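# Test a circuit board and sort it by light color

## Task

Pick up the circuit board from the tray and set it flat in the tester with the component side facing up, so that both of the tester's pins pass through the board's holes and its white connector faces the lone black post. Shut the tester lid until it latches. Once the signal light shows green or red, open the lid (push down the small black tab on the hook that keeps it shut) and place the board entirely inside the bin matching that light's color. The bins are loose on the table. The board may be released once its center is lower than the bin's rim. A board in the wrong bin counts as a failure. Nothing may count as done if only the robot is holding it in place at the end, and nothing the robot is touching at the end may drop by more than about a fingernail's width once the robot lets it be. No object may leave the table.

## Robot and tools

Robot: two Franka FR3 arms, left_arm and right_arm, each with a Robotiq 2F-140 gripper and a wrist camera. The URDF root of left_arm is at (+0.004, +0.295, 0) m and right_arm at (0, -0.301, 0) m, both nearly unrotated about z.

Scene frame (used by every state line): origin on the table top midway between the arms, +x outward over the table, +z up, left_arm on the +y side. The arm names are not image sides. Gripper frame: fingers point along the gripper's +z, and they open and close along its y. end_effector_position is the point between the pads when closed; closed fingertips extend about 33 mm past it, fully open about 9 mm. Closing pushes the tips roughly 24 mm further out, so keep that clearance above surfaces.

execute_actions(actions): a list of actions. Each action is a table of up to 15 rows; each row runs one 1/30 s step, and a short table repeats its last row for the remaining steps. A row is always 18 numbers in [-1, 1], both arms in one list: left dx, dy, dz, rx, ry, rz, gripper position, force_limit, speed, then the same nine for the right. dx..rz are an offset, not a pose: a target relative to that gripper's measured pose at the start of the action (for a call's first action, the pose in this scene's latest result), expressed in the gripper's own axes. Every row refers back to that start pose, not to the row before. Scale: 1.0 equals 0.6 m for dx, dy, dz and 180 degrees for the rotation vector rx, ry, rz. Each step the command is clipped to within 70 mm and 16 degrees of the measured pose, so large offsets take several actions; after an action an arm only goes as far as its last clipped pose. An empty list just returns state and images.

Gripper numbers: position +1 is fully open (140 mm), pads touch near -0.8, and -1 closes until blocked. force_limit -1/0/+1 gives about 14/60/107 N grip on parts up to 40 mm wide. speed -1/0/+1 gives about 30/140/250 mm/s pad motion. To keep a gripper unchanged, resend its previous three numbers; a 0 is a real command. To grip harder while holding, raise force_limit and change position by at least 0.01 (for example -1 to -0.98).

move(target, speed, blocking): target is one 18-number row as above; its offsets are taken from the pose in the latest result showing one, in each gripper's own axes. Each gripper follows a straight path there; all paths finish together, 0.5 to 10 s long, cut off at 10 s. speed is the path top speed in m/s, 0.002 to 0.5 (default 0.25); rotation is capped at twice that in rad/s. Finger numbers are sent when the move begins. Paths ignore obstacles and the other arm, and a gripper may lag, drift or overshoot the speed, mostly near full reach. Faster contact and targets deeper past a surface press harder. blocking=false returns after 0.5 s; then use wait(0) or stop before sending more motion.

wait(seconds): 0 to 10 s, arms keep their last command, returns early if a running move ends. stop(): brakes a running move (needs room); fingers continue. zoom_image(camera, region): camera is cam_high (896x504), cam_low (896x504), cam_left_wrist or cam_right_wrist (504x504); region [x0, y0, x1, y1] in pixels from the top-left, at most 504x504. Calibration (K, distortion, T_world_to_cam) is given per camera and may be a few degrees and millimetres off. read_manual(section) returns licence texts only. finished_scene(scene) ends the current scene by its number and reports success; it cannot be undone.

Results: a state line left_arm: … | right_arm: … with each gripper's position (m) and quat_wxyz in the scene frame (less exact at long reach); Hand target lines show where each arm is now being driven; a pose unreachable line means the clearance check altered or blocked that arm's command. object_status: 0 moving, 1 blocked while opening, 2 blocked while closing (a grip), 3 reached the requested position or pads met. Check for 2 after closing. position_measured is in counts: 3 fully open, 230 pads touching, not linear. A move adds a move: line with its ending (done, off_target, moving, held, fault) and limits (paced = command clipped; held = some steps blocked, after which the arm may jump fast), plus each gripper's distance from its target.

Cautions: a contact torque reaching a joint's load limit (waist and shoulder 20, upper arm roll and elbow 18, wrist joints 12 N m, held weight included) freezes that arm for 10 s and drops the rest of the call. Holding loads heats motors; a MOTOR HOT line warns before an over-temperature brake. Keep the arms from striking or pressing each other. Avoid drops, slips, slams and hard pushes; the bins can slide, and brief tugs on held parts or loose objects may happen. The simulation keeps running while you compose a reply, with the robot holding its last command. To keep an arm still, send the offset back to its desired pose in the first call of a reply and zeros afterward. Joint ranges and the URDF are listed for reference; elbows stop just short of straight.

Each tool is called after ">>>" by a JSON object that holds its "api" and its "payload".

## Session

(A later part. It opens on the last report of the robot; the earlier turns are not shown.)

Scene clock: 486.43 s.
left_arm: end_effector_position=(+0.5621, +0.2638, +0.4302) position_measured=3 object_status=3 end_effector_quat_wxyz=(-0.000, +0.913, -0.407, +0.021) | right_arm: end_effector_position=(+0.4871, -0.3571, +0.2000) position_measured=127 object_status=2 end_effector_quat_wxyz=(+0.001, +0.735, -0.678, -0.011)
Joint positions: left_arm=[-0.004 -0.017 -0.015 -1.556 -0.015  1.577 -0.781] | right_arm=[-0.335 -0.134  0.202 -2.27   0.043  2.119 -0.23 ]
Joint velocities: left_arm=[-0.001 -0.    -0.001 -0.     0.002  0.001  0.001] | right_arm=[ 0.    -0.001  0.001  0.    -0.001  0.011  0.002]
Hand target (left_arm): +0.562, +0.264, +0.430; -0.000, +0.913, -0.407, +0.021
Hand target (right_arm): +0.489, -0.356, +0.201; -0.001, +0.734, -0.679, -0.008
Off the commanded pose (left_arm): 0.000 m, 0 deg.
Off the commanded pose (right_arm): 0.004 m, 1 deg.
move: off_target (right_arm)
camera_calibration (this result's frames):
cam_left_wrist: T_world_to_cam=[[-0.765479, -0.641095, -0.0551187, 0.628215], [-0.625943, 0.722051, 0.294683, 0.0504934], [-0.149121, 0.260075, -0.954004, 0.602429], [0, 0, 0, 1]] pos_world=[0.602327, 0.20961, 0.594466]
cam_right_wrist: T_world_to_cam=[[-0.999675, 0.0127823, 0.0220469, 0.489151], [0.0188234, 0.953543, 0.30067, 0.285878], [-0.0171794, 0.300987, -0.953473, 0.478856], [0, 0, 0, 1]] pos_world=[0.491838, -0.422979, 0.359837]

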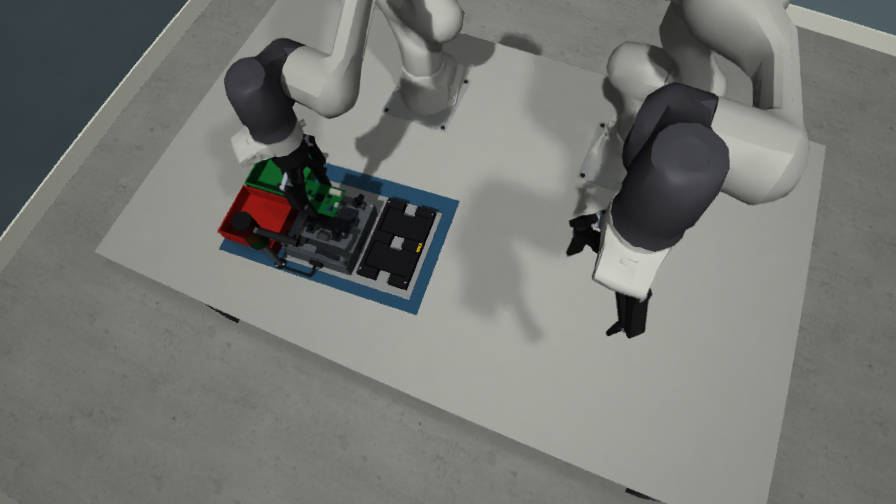

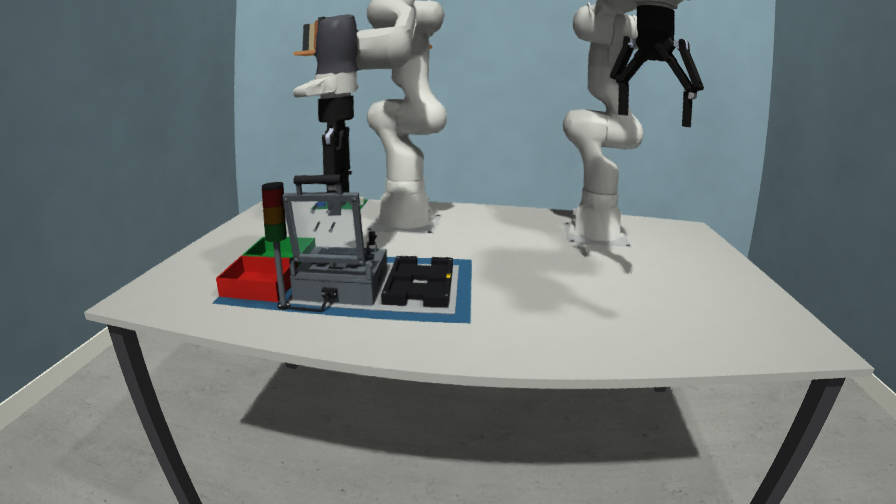

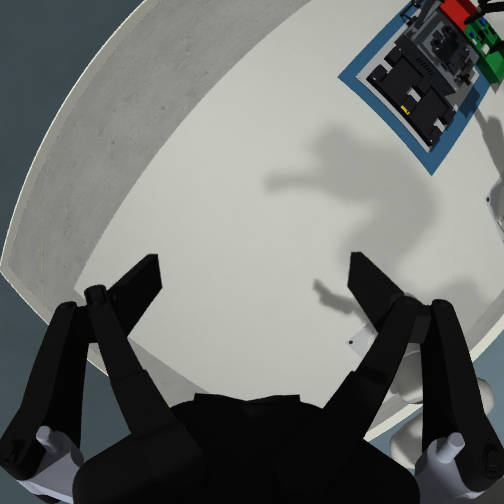

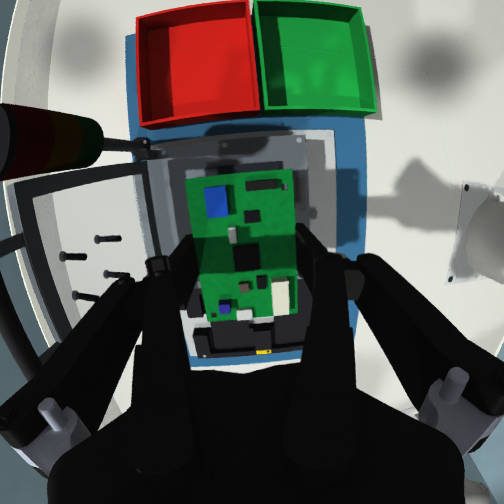

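>>> {"api": "move", "payload": {"target": [0,0,0,0,0,0,1,0,0, 0.0075,-0.0095,0.10,0,0,0,-1,0.2,-0.6], "speed": 0.1}}

>>> {"api": "zoom_image", "payload": {"camera": "cam_right_wrist", "region": [80, 80, 400, 340]}}

Scene clock: 493.43 s.
left_arm: end_effector_position=(+0.5621, +0.2638, +0.4302) position_measured=3 object_status=3 end_effector_quat_wxyz=(-0.000, +0.913, -0.407, +0.021) | right_arm: end_effector_position=(+0.4903, -0.3596, +0.1403) position_measured=127 object_status=2 end_effector_quat_wxyz=(+0.002, +0.736, -0.677, -0.013)
Joint positions: left_arm=[-0.004 -0.017 -0.015 -1.556 -0.015  1.577 -0.781] | right_arm=[-0.335 -0.039  0.203 -2.329  0.025  2.267 -0.225]
Joint velocities: left_arm=[ 0.001 -0.001 -0.001  0.     0.001  0.001 -0.001] | right_arm=[ 0.001  0.    -0.001  0.    -0.002  0.011  0.004]
Hand target (left_arm): +0.562, +0.264, +0.430; -0.000, +0.913, -0.407, +0.021
Hand target (right_arm): +0.492, -0.359, +0.140; +0.002, +0.736, -0.677, -0.011
Off the commanded pose (left_arm): 0.000 m, 0 deg.
Off the commanded pose (right_arm): 0.002 m, 0 deg.
move: done
camera_calibration (this result's frames):
cam_left_wrist: T_world_to_cam=[[-0.765479, -0.641095, -0.0551188, 0.628215], [-0.625943, 0.722051, 0.294683, 0.0504934], [-0.149121, 0.260075, -0.954004, 0.602428], [0, 0, 0, 1]] pos_world=[0.602327, 0.20961, 0.594466]
cam_right_wrist: T_world_to_cam=[[-0.999606, 0.00873619, 0.0266907, 0.491595], [0.0164055, 0.953016, 0.302474, 0.306978], [-0.0227942, 0.302793, -0.952784, 0.425983], [0, 0, 0, 1]] pos_world=[0.496075, -0.425835, 0.299896]

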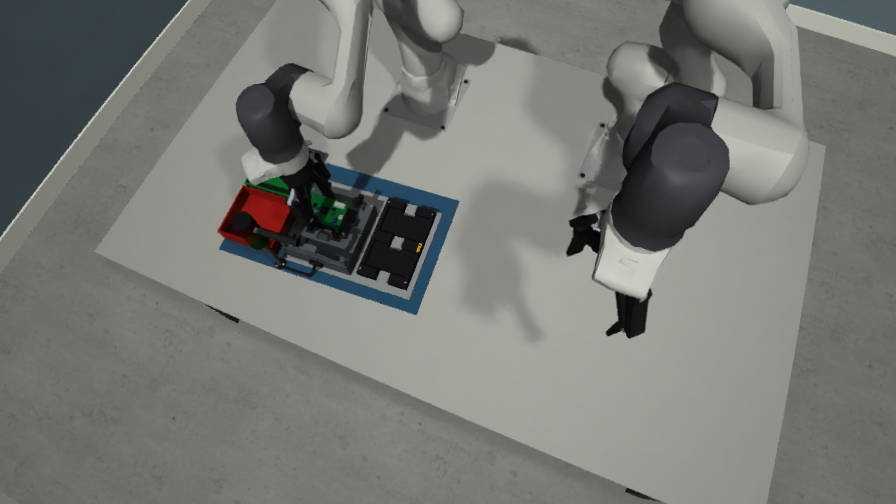

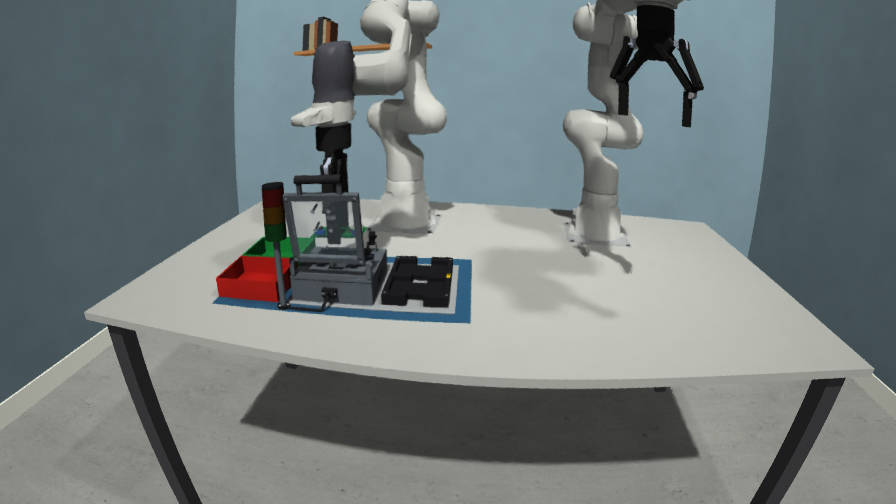

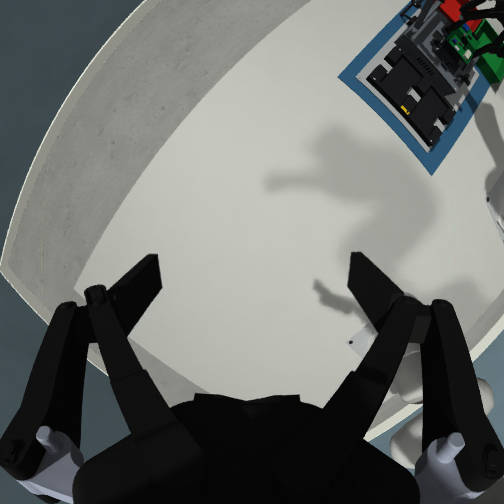

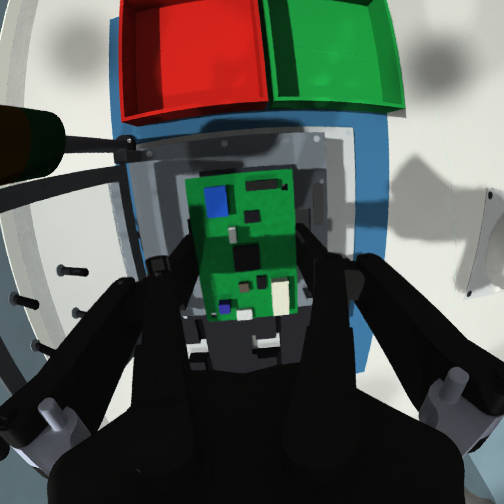

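Region (80, 80, 400, 340) of cam_right_wrist's 504x504 image, scaled by 1.575, with more detail than that image has; it fills the top 410 rows of this view, and the rest is white.

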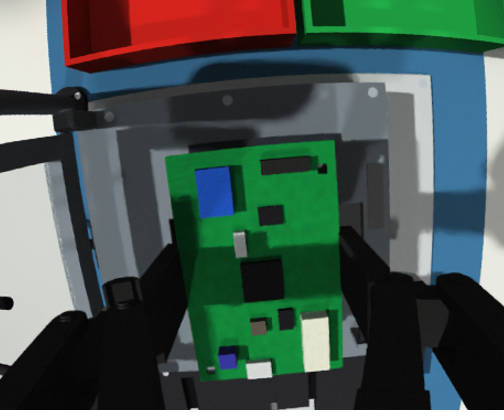

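>>> {"api": "move", "payload": {"target": [0,0,0,0,0,0,1,0,0, 0,-0.002,0.038,0,0,0,-1,0.2,-0.6], "speed": 0.08}}

>>> {"api": "zoom_image", "payload": {"camera": "cam_right_wrist", "region": [80, 80, 400, 340]}}

Scene clock: 501.97 s.
left_arm: end_effector_position=(+0.5621, +0.2638, +0.4302) position_measured=3 object_status=3 end_effector_quat_wxyz=(-0.000, +0.913, -0.407, +0.021) | right_arm: end_effector_position=(+0.4896, -0.3596, +0.1179) position_measured=127 object_status=2 end_effector_quat_wxyz=(+0.003, +0.737, -0.676, -0.015)
Joint positions: left_arm=[-0.004 -0.017 -0.015 -1.556 -0.015  1.577 -0.781] | right_arm=[-0.335 -0.     0.203 -2.348  0.017  2.319 -0.222]
Joint velocities: left_arm=[-0.    -0.     0.    -0.001 -0.     0.    -0.   ] | right_arm=[-0.001 -0.002  0.    -0.001 -0.002  0.01   0.001]
Hand target (left_arm): +0.562, +0.264, +0.430; -0.000, +0.913, -0.407, +0.021
Hand target (right_arm): +0.491, -0.359, +0.118; +0.002, +0.736, -0.676, -0.013
Off the commanded pose (left_arm): 0.000 m, 0 deg.
Off the commanded pose (right_arm): 0.002 m, 0 deg.
move: done
camera_calibration (this result's frames):
cam_left_wrist: T_world_to_cam=[[-0.765479, -0.641095, -0.0551187, 0.628215], [-0.625942, 0.722051, 0.294683, 0.0504933], [-0.149121, 0.260075, -0.954004, 0.602429], [0, 0, 0, 1]] pos_world=[0.602327, 0.20961, 0.594466]
cam_right_wrist: T_world_to_cam=[[-0.999503, 0.00699821, 0.0307281, 0.490331], [0.0160241, 0.952439, 0.304306, 0.313489], [-0.027137, 0.304648, -0.952078, 0.407368], [0, 0, 0, 1]] pos_world=[0.496119, -0.426114, 0.277383]

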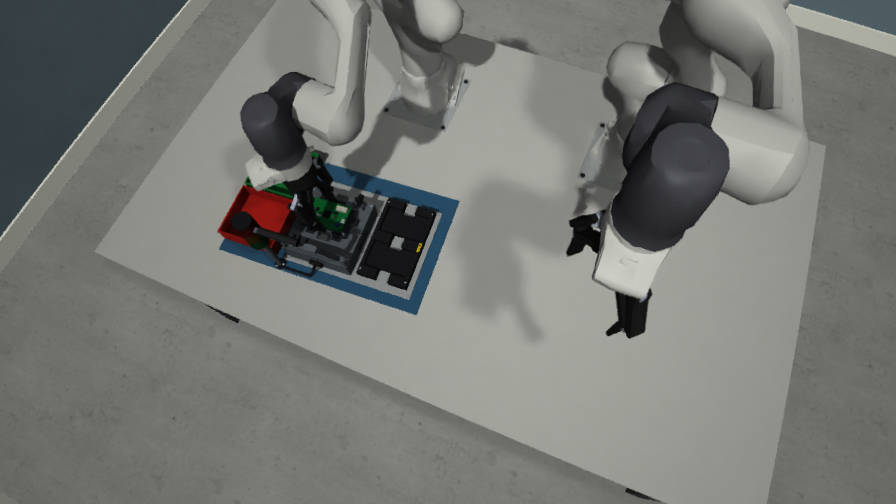

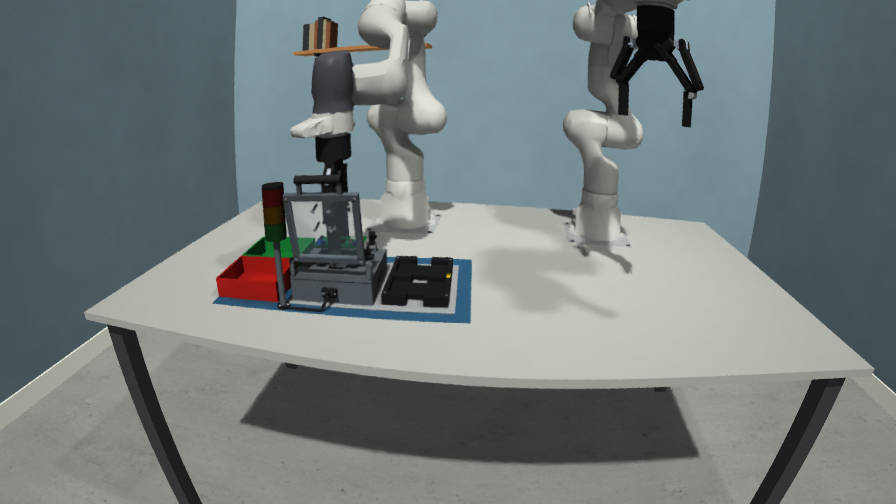

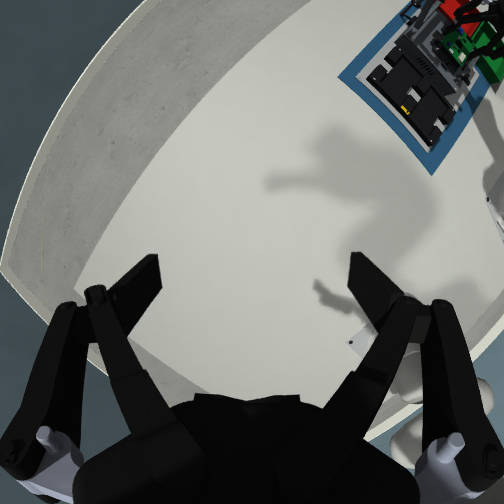

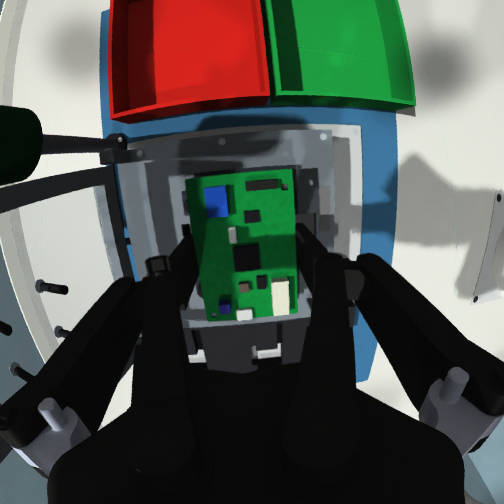

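Region (80, 80, 400, 340) of cam_right_wrist's 504x504 image, scaled by 1.575, with more detail than that image has; it fills the top 410 rows of this view, and the rest is white.

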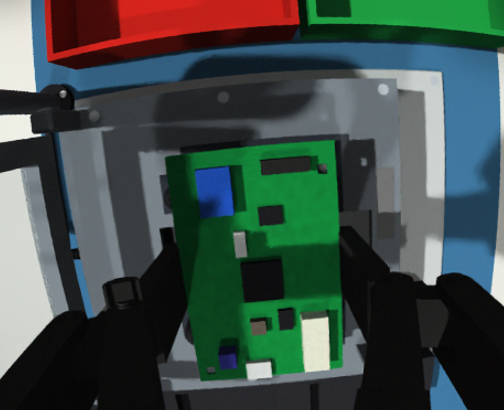

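>>> {"api": "zoom_image", "payload": {"camera": "cam_right_wrist", "region": [250, 150, 340, 220]}}

>>> {"api": "zoom_image", "payload": {"camera": "cam_right_wrist", "region": [170, 270, 310, 370]}}

Region (250, 150, 340, 220) of cam_right_wrist's 504x504 image, scaled by 5.600, with more detail than that image has.

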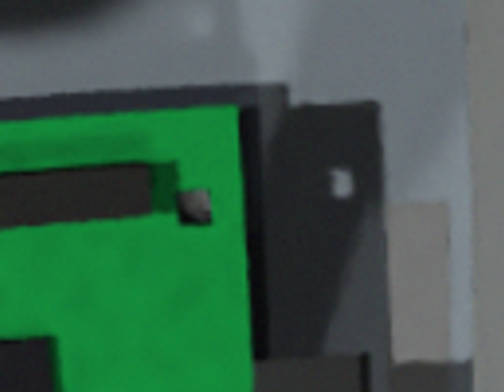

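Region (170, 270, 310, 370) of cam_right_wrist's 504x504 image, scaled by 3.600, with more detail than that image has; it fills the top 360 rows of this view, and the rest is white.

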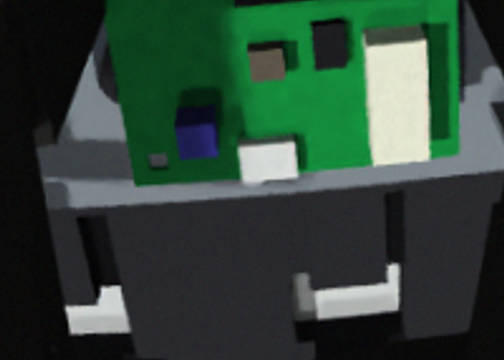

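>>> {"api": "move", "payload": {"target": [0,0,0,0,0,0,1,0,0, 0.004,0.006,0,0.006,0.004,0.007,-1,0.2,-0.6], "speed": 0.03}}

>>> {"api": "zoom_image", "payload": {"camera": "cam_right_wrist", "region": [80, 80, 400, 340]}}

>>> {"api": "zoom_image", "payload": {"camera": "cam_right_wrist", "region": [250, 150, 340, 220]}}

Scene clock: 548.37 s.
left_arm: end_effector_position=(+0.5621, +0.2638, +0.4302) position_measured=3 object_status=3 end_effector_quat_wxyz=(-0.000, +0.913, -0.407, +0.021) | right_arm: end_effector_position=(+0.4847, -0.3604, +0.1171) position_measured=127 object_status=2 end_effector_quat_wxyz=(+0.002, +0.733, -0.681, -0.008)
Joint positions: left_arm=[-0.004 -0.017 -0.015 -1.556 -0.015  1.577 -0.781] | right_arm=[-0.335 -0.022  0.203 -2.38   0.015  2.344 -0.209]
Joint velocities: left_arm=[ 0.001 -0.     0.    -0.001  0.001  0.001  0.001] | right_arm=[ 0.001 -0.002 -0.    -0.006 -0.002  0.015  0.017]
Hand target (left_arm): +0.562, +0.264, +0.430; -0.000, +0.913, -0.407, +0.021
Hand target (right_arm): +0.486, -0.362, +0.118; +0.000, +0.729, -0.684, -0.004
Off the commanded pose (left_arm): 0.000 m, 0 deg.
Off the commanded pose (right_arm): 0.003 m, 1 deg.
move: done
camera_calibration (this result's frames):
cam_left_wrist: T_world_to_cam=[[-0.765479, -0.641095, -0.0551188, 0.628215], [-0.625943, 0.722051, 0.294683, 0.0504935], [-0.149121, 0.260075, -0.954004, 0.602429], [0, 0, 0, 1]] pos_world=[0.602327, 0.20961, 0.594466]
cam_right_wrist: T_world_to_cam=[[-0.999651, 0.019518, 0.0178272, 0.491541], [0.0239324, 0.954634, 0.296819, 0.312415], [-0.0112252, 0.297142, -0.954767, 0.396607], [0, 0, 0, 1]] pos_world=[0.488345, -0.425684, 0.277174]

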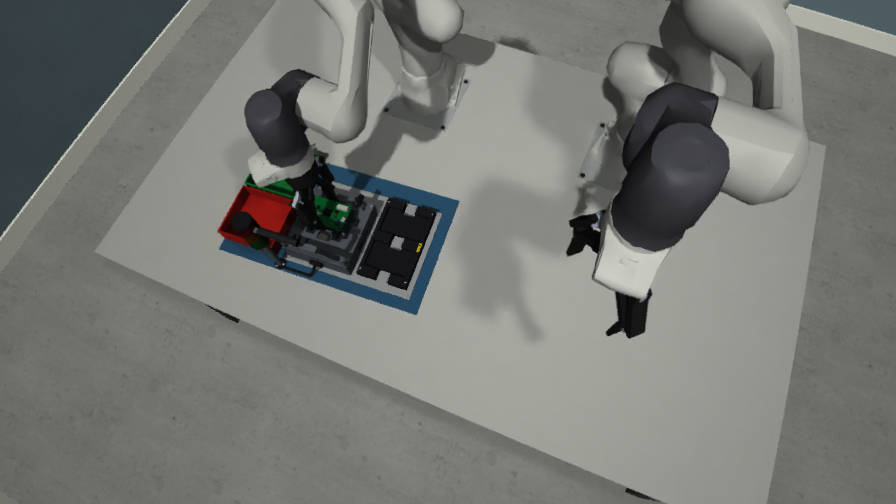

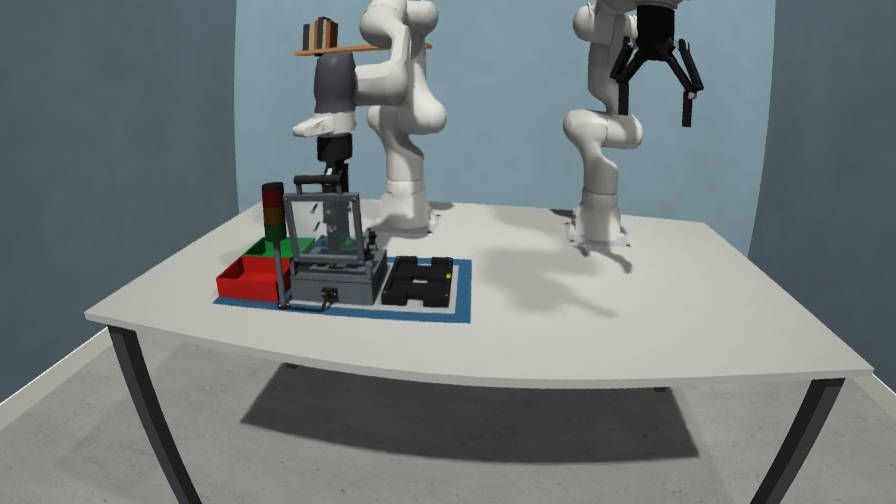

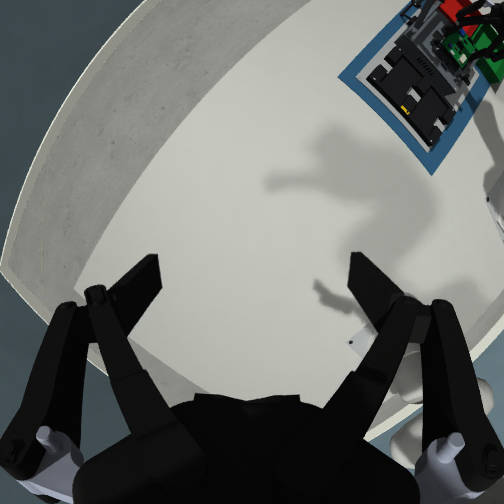

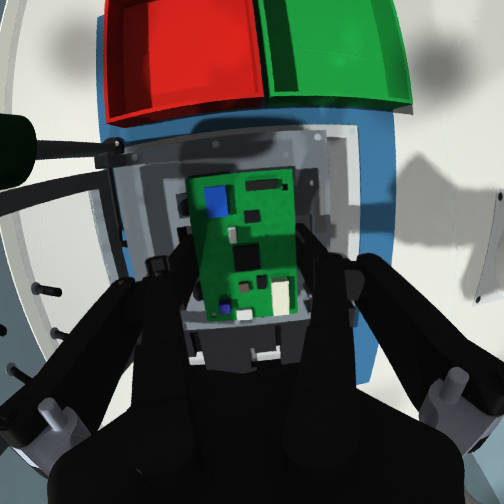

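Region (80, 80, 400, 340) of cam_right_wrist's 504x504 image, scaled by 1.575, with more detail than that image has; it fills the top 410 rows of this view, and the rest is white.

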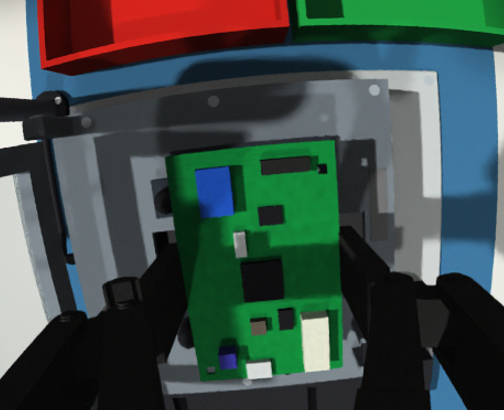

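Region (250, 150, 340, 220) of cam_right_wrist's 504x504 image, scaled by 5.600, with more detail than that image has.

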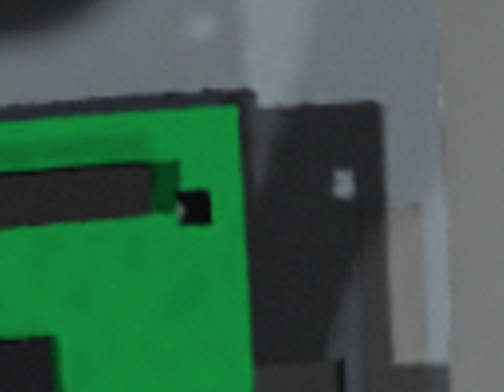

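>>> {"api": "move", "payload": {"target": [0,0,0,0,0,0,1,0,0, 0.003,-0.005,0,0.003,0,0.003,-1,0.2,-0.6], "speed": 0.03}}

>>> {"api": "zoom_image", "payload": {"camera": "cam_right_wrist", "region": [80, 80, 400, 340]}}

>>> {"api": "zoom_image", "payload": {"camera": "cam_right_wrist", "region": [250, 150, 340, 220]}}

Scene clock: 570.90 s.
left_arm: end_effector_position=(+0.5621, +0.2638, +0.4302) position_measured=3 object_status=3 end_effector_quat_wxyz=(-0.000, +0.913, -0.407, +0.021) | right_arm: end_effector_position=(+0.4862, -0.3607, +0.1169) position_measured=127 object_status=2 end_effector_quat_wxyz=(+0.000, +0.731, -0.682, -0.006)
Joint positions: left_arm=[-0.004 -0.017 -0.015 -1.556 -0.015  1.577 -0.781] | right_arm=[-0.335 -0.021  0.203 -2.381  0.015  2.351 -0.204]
Joint velocities: left_arm=[ 0.    -0.     0.002  0.     0.     0.001  0.   ] | right_arm=[-0.001  0.001 -0.     0.001  0.001  0.004  0.001]
Hand target (left_arm): +0.562, +0.264, +0.430; -0.000, +0.913, -0.407, +0.021
Hand target (right_arm): +0.488, -0.362, +0.117; -0.002, +0.729, -0.684, -0.004
Off the commanded pose (left_arm): 0.000 m, 0 deg.
Off the commanded pose (right_arm): 0.002 m, 0 deg.
move: done
camera_calibration (this result's frames):
cam_left_wrist: T_world_to_cam=[[-0.765479, -0.641095, -0.0551188, 0.628215], [-0.625943, 0.722051, 0.294683, 0.0504933], [-0.149121, 0.260075, -0.954004, 0.602428], [0, 0, 0, 1]] pos_world=[0.602327, 0.20961, 0.594466]
cam_right_wrist: T_world_to_cam=[[-0.999613, 0.0245679, 0.013029, 0.495422], [0.0273262, 0.954695, 0.296329, 0.311202], [-0.00515854, 0.29657, -0.954997, 0.393416], [0, 0, 0, 1]] pos_world=[0.488756, -0.42595, 0.277038]

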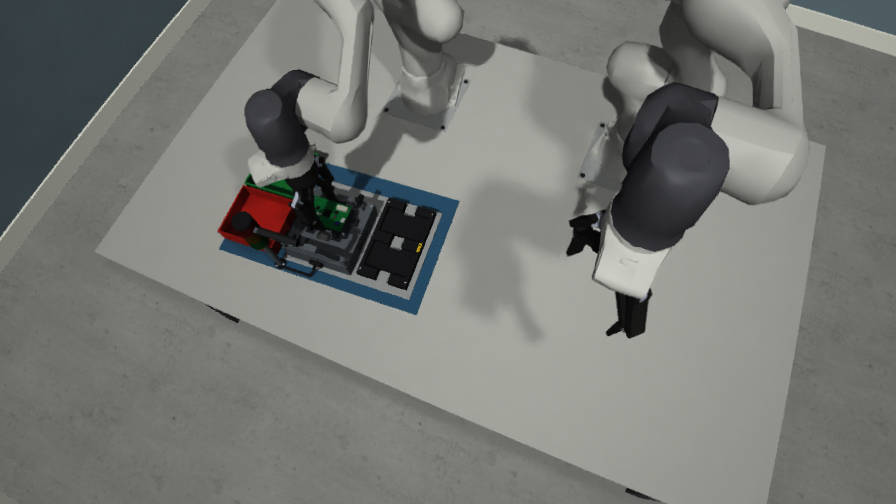

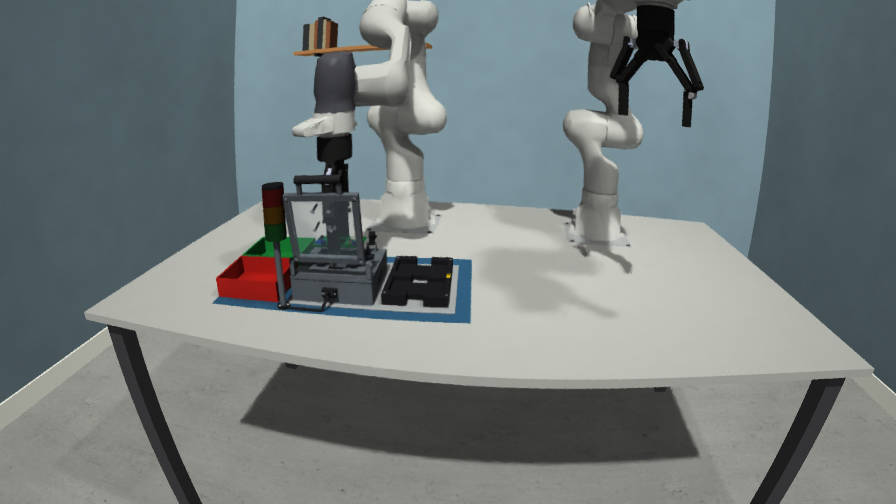

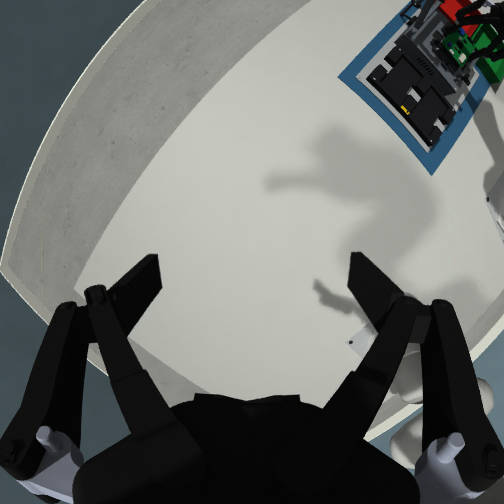

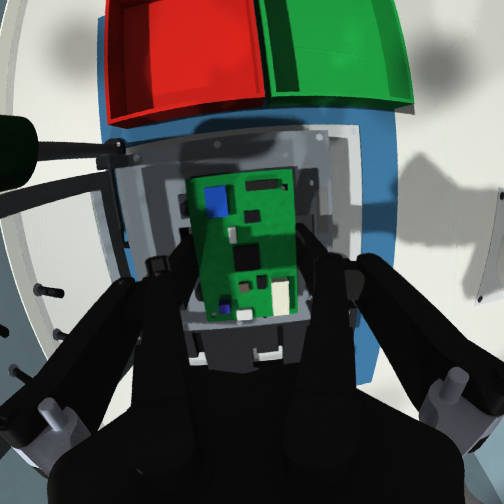

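Region (80, 80, 400, 340) of cam_right_wrist's 504x504 image, scaled by 1.575, with more detail than that image has; it fills the top 410 rows of this view, and the rest is white.

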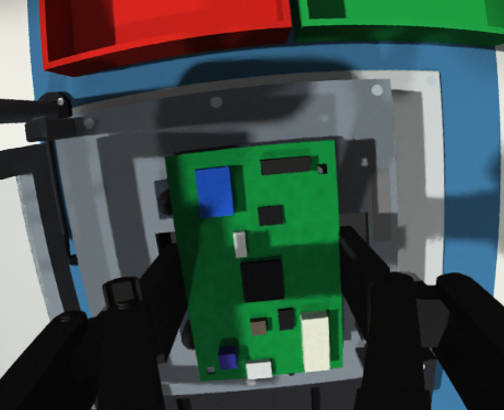

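Region (250, 150, 340, 220) of cam_right_wrist's 504x504 image, scaled by 5.600, with more detail than that image has.

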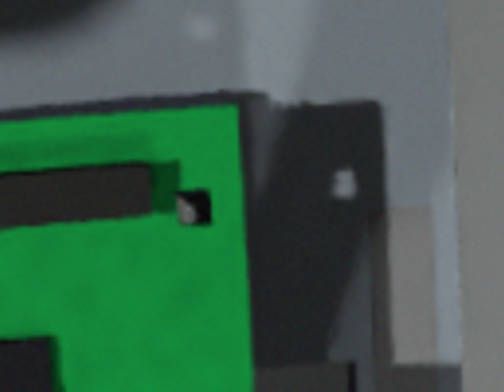

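>>> {"api": "move", "payload": {"target": [0,0,0,0,0,0,1,0,0, 0.001,-0.004,0.018,0,0,0,-1,0.2,-0.6], "speed": 0.03}}

>>> {"api": "zoom_image", "payload": {"camera": "cam_right_wrist", "region": [80, 80, 400, 340]}}

>>> {"api": "zoom_image", "payload": {"camera": "cam_right_wrist", "region": [250, 150, 340, 220]}}

Scene clock: 582.63 s.
left_arm: end_effector_position=(+0.5621, +0.2638, +0.4302) position_measured=3 object_status=3 end_effector_quat_wxyz=(-0.000, +0.913, -0.407, +0.021) | right_arm: end_effector_position=(+0.4873, -0.3608, +0.1066) position_measured=127 object_status=2 end_effector_quat_wxyz=(+0.001, +0.732, -0.681, -0.008)
Joint positions: left_arm=[-0.004 -0.017 -0.015 -1.556 -0.015  1.577 -0.781] | right_arm=[-0.336  0.004  0.202 -2.381  0.01   2.371 -0.203]
Joint velocities: left_arm=[-0.    -0.001 -0.002 -0.    -0.001 -0.001 -0.001] | right_arm=[ 0.001 -0.001 -0.001 -0.001 -0.003  0.011  0.   ]
Hand target (left_arm): +0.562, +0.264, +0.430; -0.000, +0.913, -0.407, +0.021
Hand target (right_arm): +0.489, -0.361, +0.106; +0.000, +0.731, -0.682, -0.006
Off the commanded pose (left_arm): 0.000 m, 0 deg.
Off the commanded pose (right_arm): 0.001 m, 0 deg.
move: done
camera_calibration (this result's frames):
cam_left_wrist: T_world_to_cam=[[-0.76548, -0.641095, -0.0551188, 0.628215], [-0.625942, 0.722051, 0.294683, 0.0504932], [-0.149121, 0.260075, -0.954004, 0.602428], [0, 0, 0, 1]] pos_world=[0.602327, 0.20961, 0.594466]
cam_right_wrist: T_world_to_cam=[[-0.999623, 0.021598, 0.0169612, 0.495177], [0.0256725, 0.954247, 0.297915, 0.314723], [-0.00975086, 0.298238, -0.954442, 0.386325], [0, 0, 0, 1]] pos_world=[0.490677, -0.426235, 0.266565]

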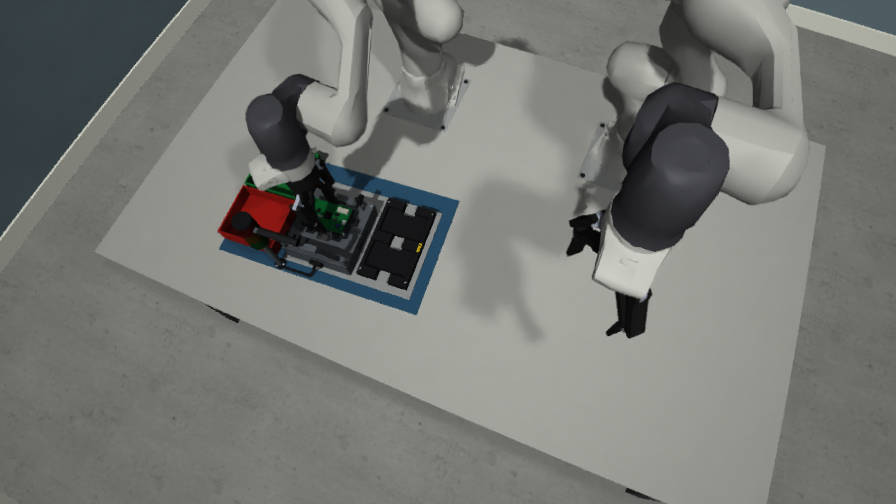

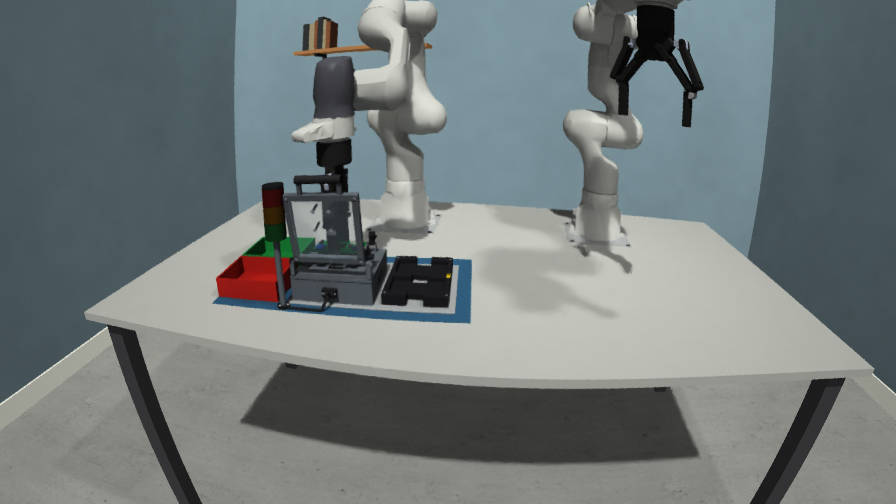

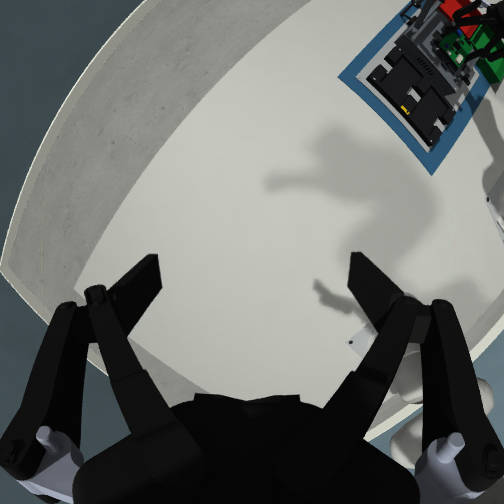

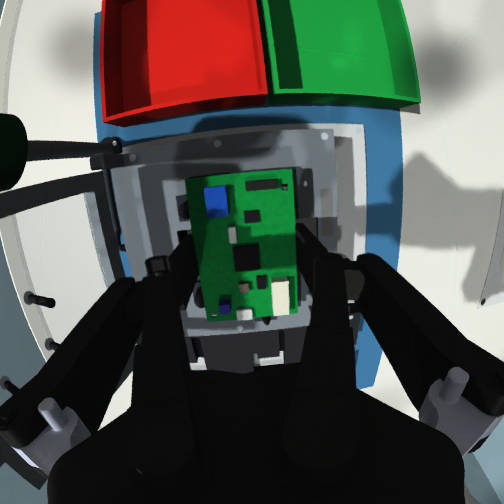

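Region (80, 80, 400, 340) of cam_right_wrist's 504x504 image, scaled by 1.575, with more detail than that image has; it fills the top 410 rows of this view, and the rest is white.

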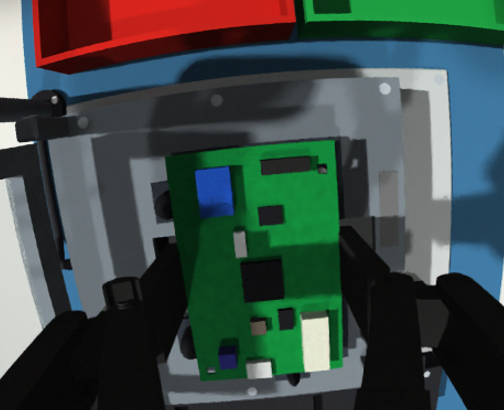

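Region (250, 150, 340, 220) of cam_right_wrist's 504x504 image, scaled by 5.600, with more detail than that image has.

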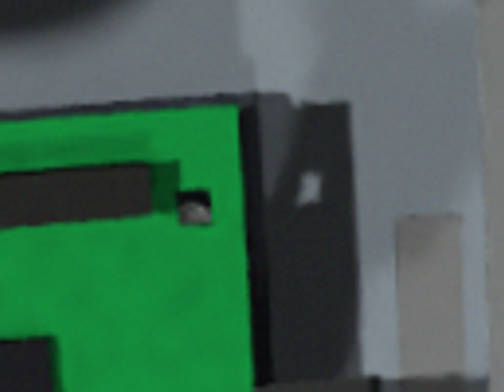

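>>> {"api": "zoom_image", "payload": {"camera": "cam_right_wrist", "region": [185, 280, 275, 350]}}

Region (185, 280, 275, 350) of cam_right_wrist's 504x504 image, scaled by 5.600, with more detail than that image has.

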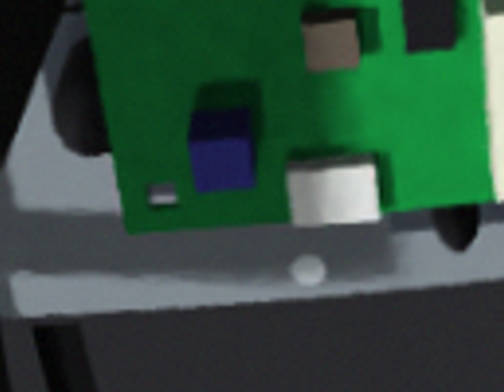

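>>> {"api": "move", "payload": {"target": [0,0,0,0,0,0,1,0,0, -0.002,-0.001,0.013,0,0,0,-1,0.2,-0.6], "speed": 0.02}}

>>> {"api": "zoom_image", "payload": {"camera": "cam_right_wrist", "region": [250, 150, 340, 220]}}

>>> {"api": "zoom_image", "payload": {"camera": "cam_right_wrist", "region": [185, 280, 275, 350]}}

Scene clock: 595.60 s.
left_arm: end_effector_position=(+0.5621, +0.2638, +0.4302) position_measured=3 object_status=3 end_effector_quat_wxyz=(-0.000, +0.913, -0.407, +0.021) | right_arm: end_effector_position=(+0.4851, -0.3602, +0.0988) position_measured=127 object_status=2 end_effector_quat_wxyz=(+0.003, +0.732, -0.681, -0.011)
Joint positions: left_arm=[-0.004 -0.017 -0.015 -1.556 -0.015  1.577 -0.781] | right_arm=[-0.335  0.018  0.202 -2.386  0.008  2.382 -0.203]
Joint velocities: left_arm=[-0.     0.001  0.002 -0.     0.001 -0.001  0.   ] | right_arm=[ 0.002 -0.001 -0.001 -0.001 -0.002  0.002  0.   ]
Hand target (left_arm): +0.562, +0.264, +0.430; -0.000, +0.913, -0.407, +0.021
Hand target (right_arm): +0.488, -0.359, +0.099; +0.001, +0.732, -0.681, -0.008
Off the commanded pose (left_arm): 0.000 m, 0 deg.
Off the commanded pose (right_arm): 0.003 m, 0 deg.
move: done
camera_calibration (this result's frames):
cam_left_wrist: T_world_to_cam=[[-0.765479, -0.641095, -0.0551189, 0.628215], [-0.625943, 0.722051, 0.294683, 0.0504934], [-0.149121, 0.260075, -0.954004, 0.602428], [0, 0, 0, 1]] pos_world=[0.602327, 0.20961, 0.594466]
cam_right_wrist: T_world_to_cam=[[-0.9995, 0.0201199, 0.0243988, 0.491789], [0.0265128, 0.953671, 0.29968, 0.315733], [-0.0172389, 0.300177, -0.953728, 0.382982], [0, 0, 0, 1]] pos_world=[0.489775, -0.425963, 0.258643]

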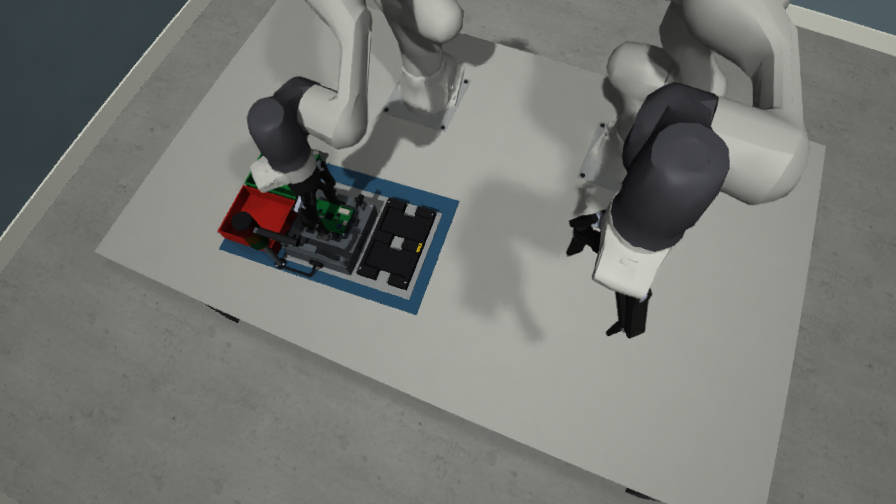

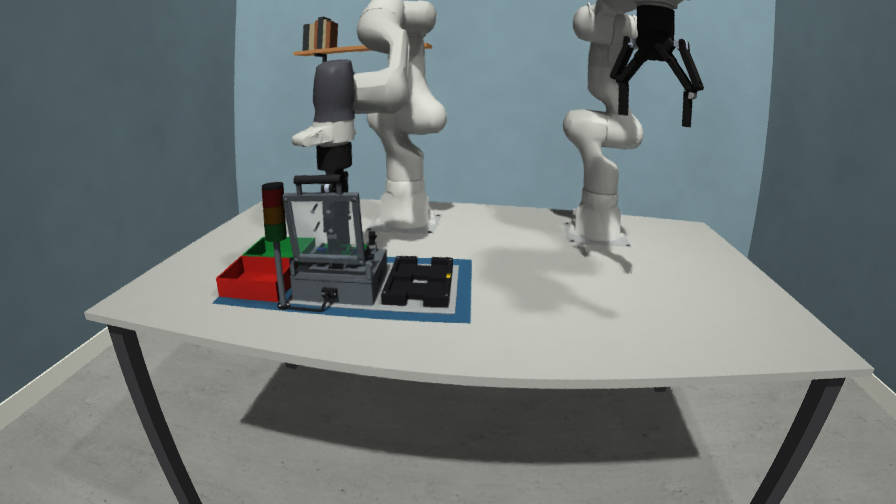

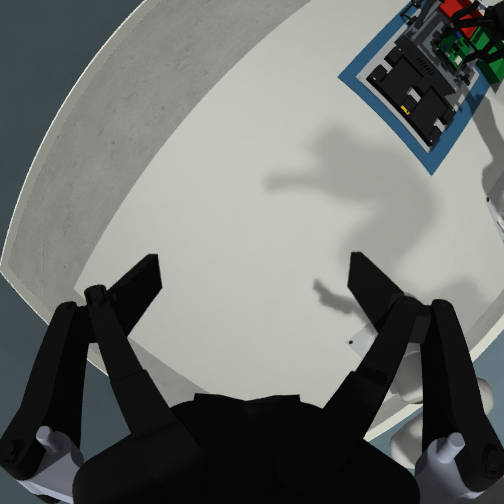

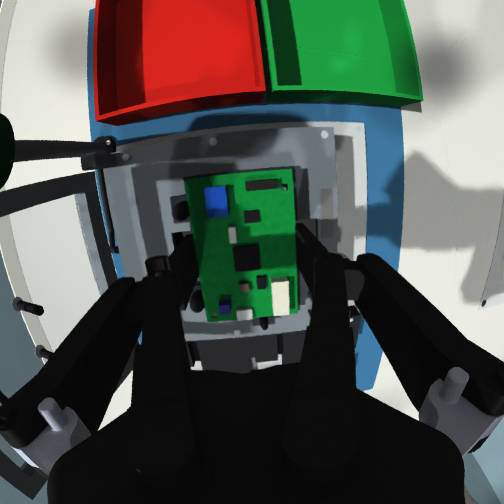

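Region (250, 150, 340, 220) of cam_right_wrist's 504x504 image, scaled by 5.600, with more detail than that image has.

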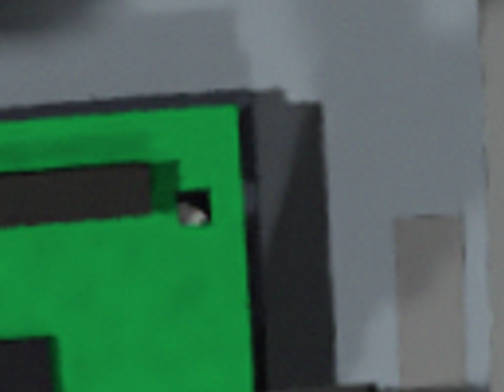

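Region (185, 280, 275, 350) of cam_right_wrist's 504x504 image, scaled by 5.600, with more detail than that image has.

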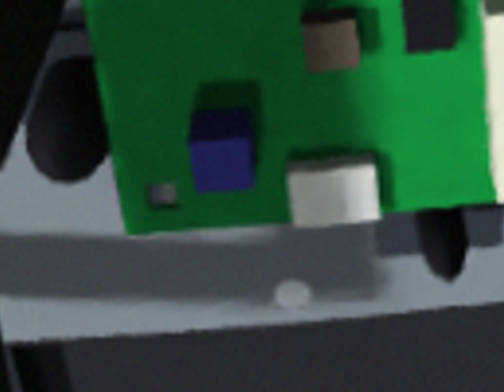

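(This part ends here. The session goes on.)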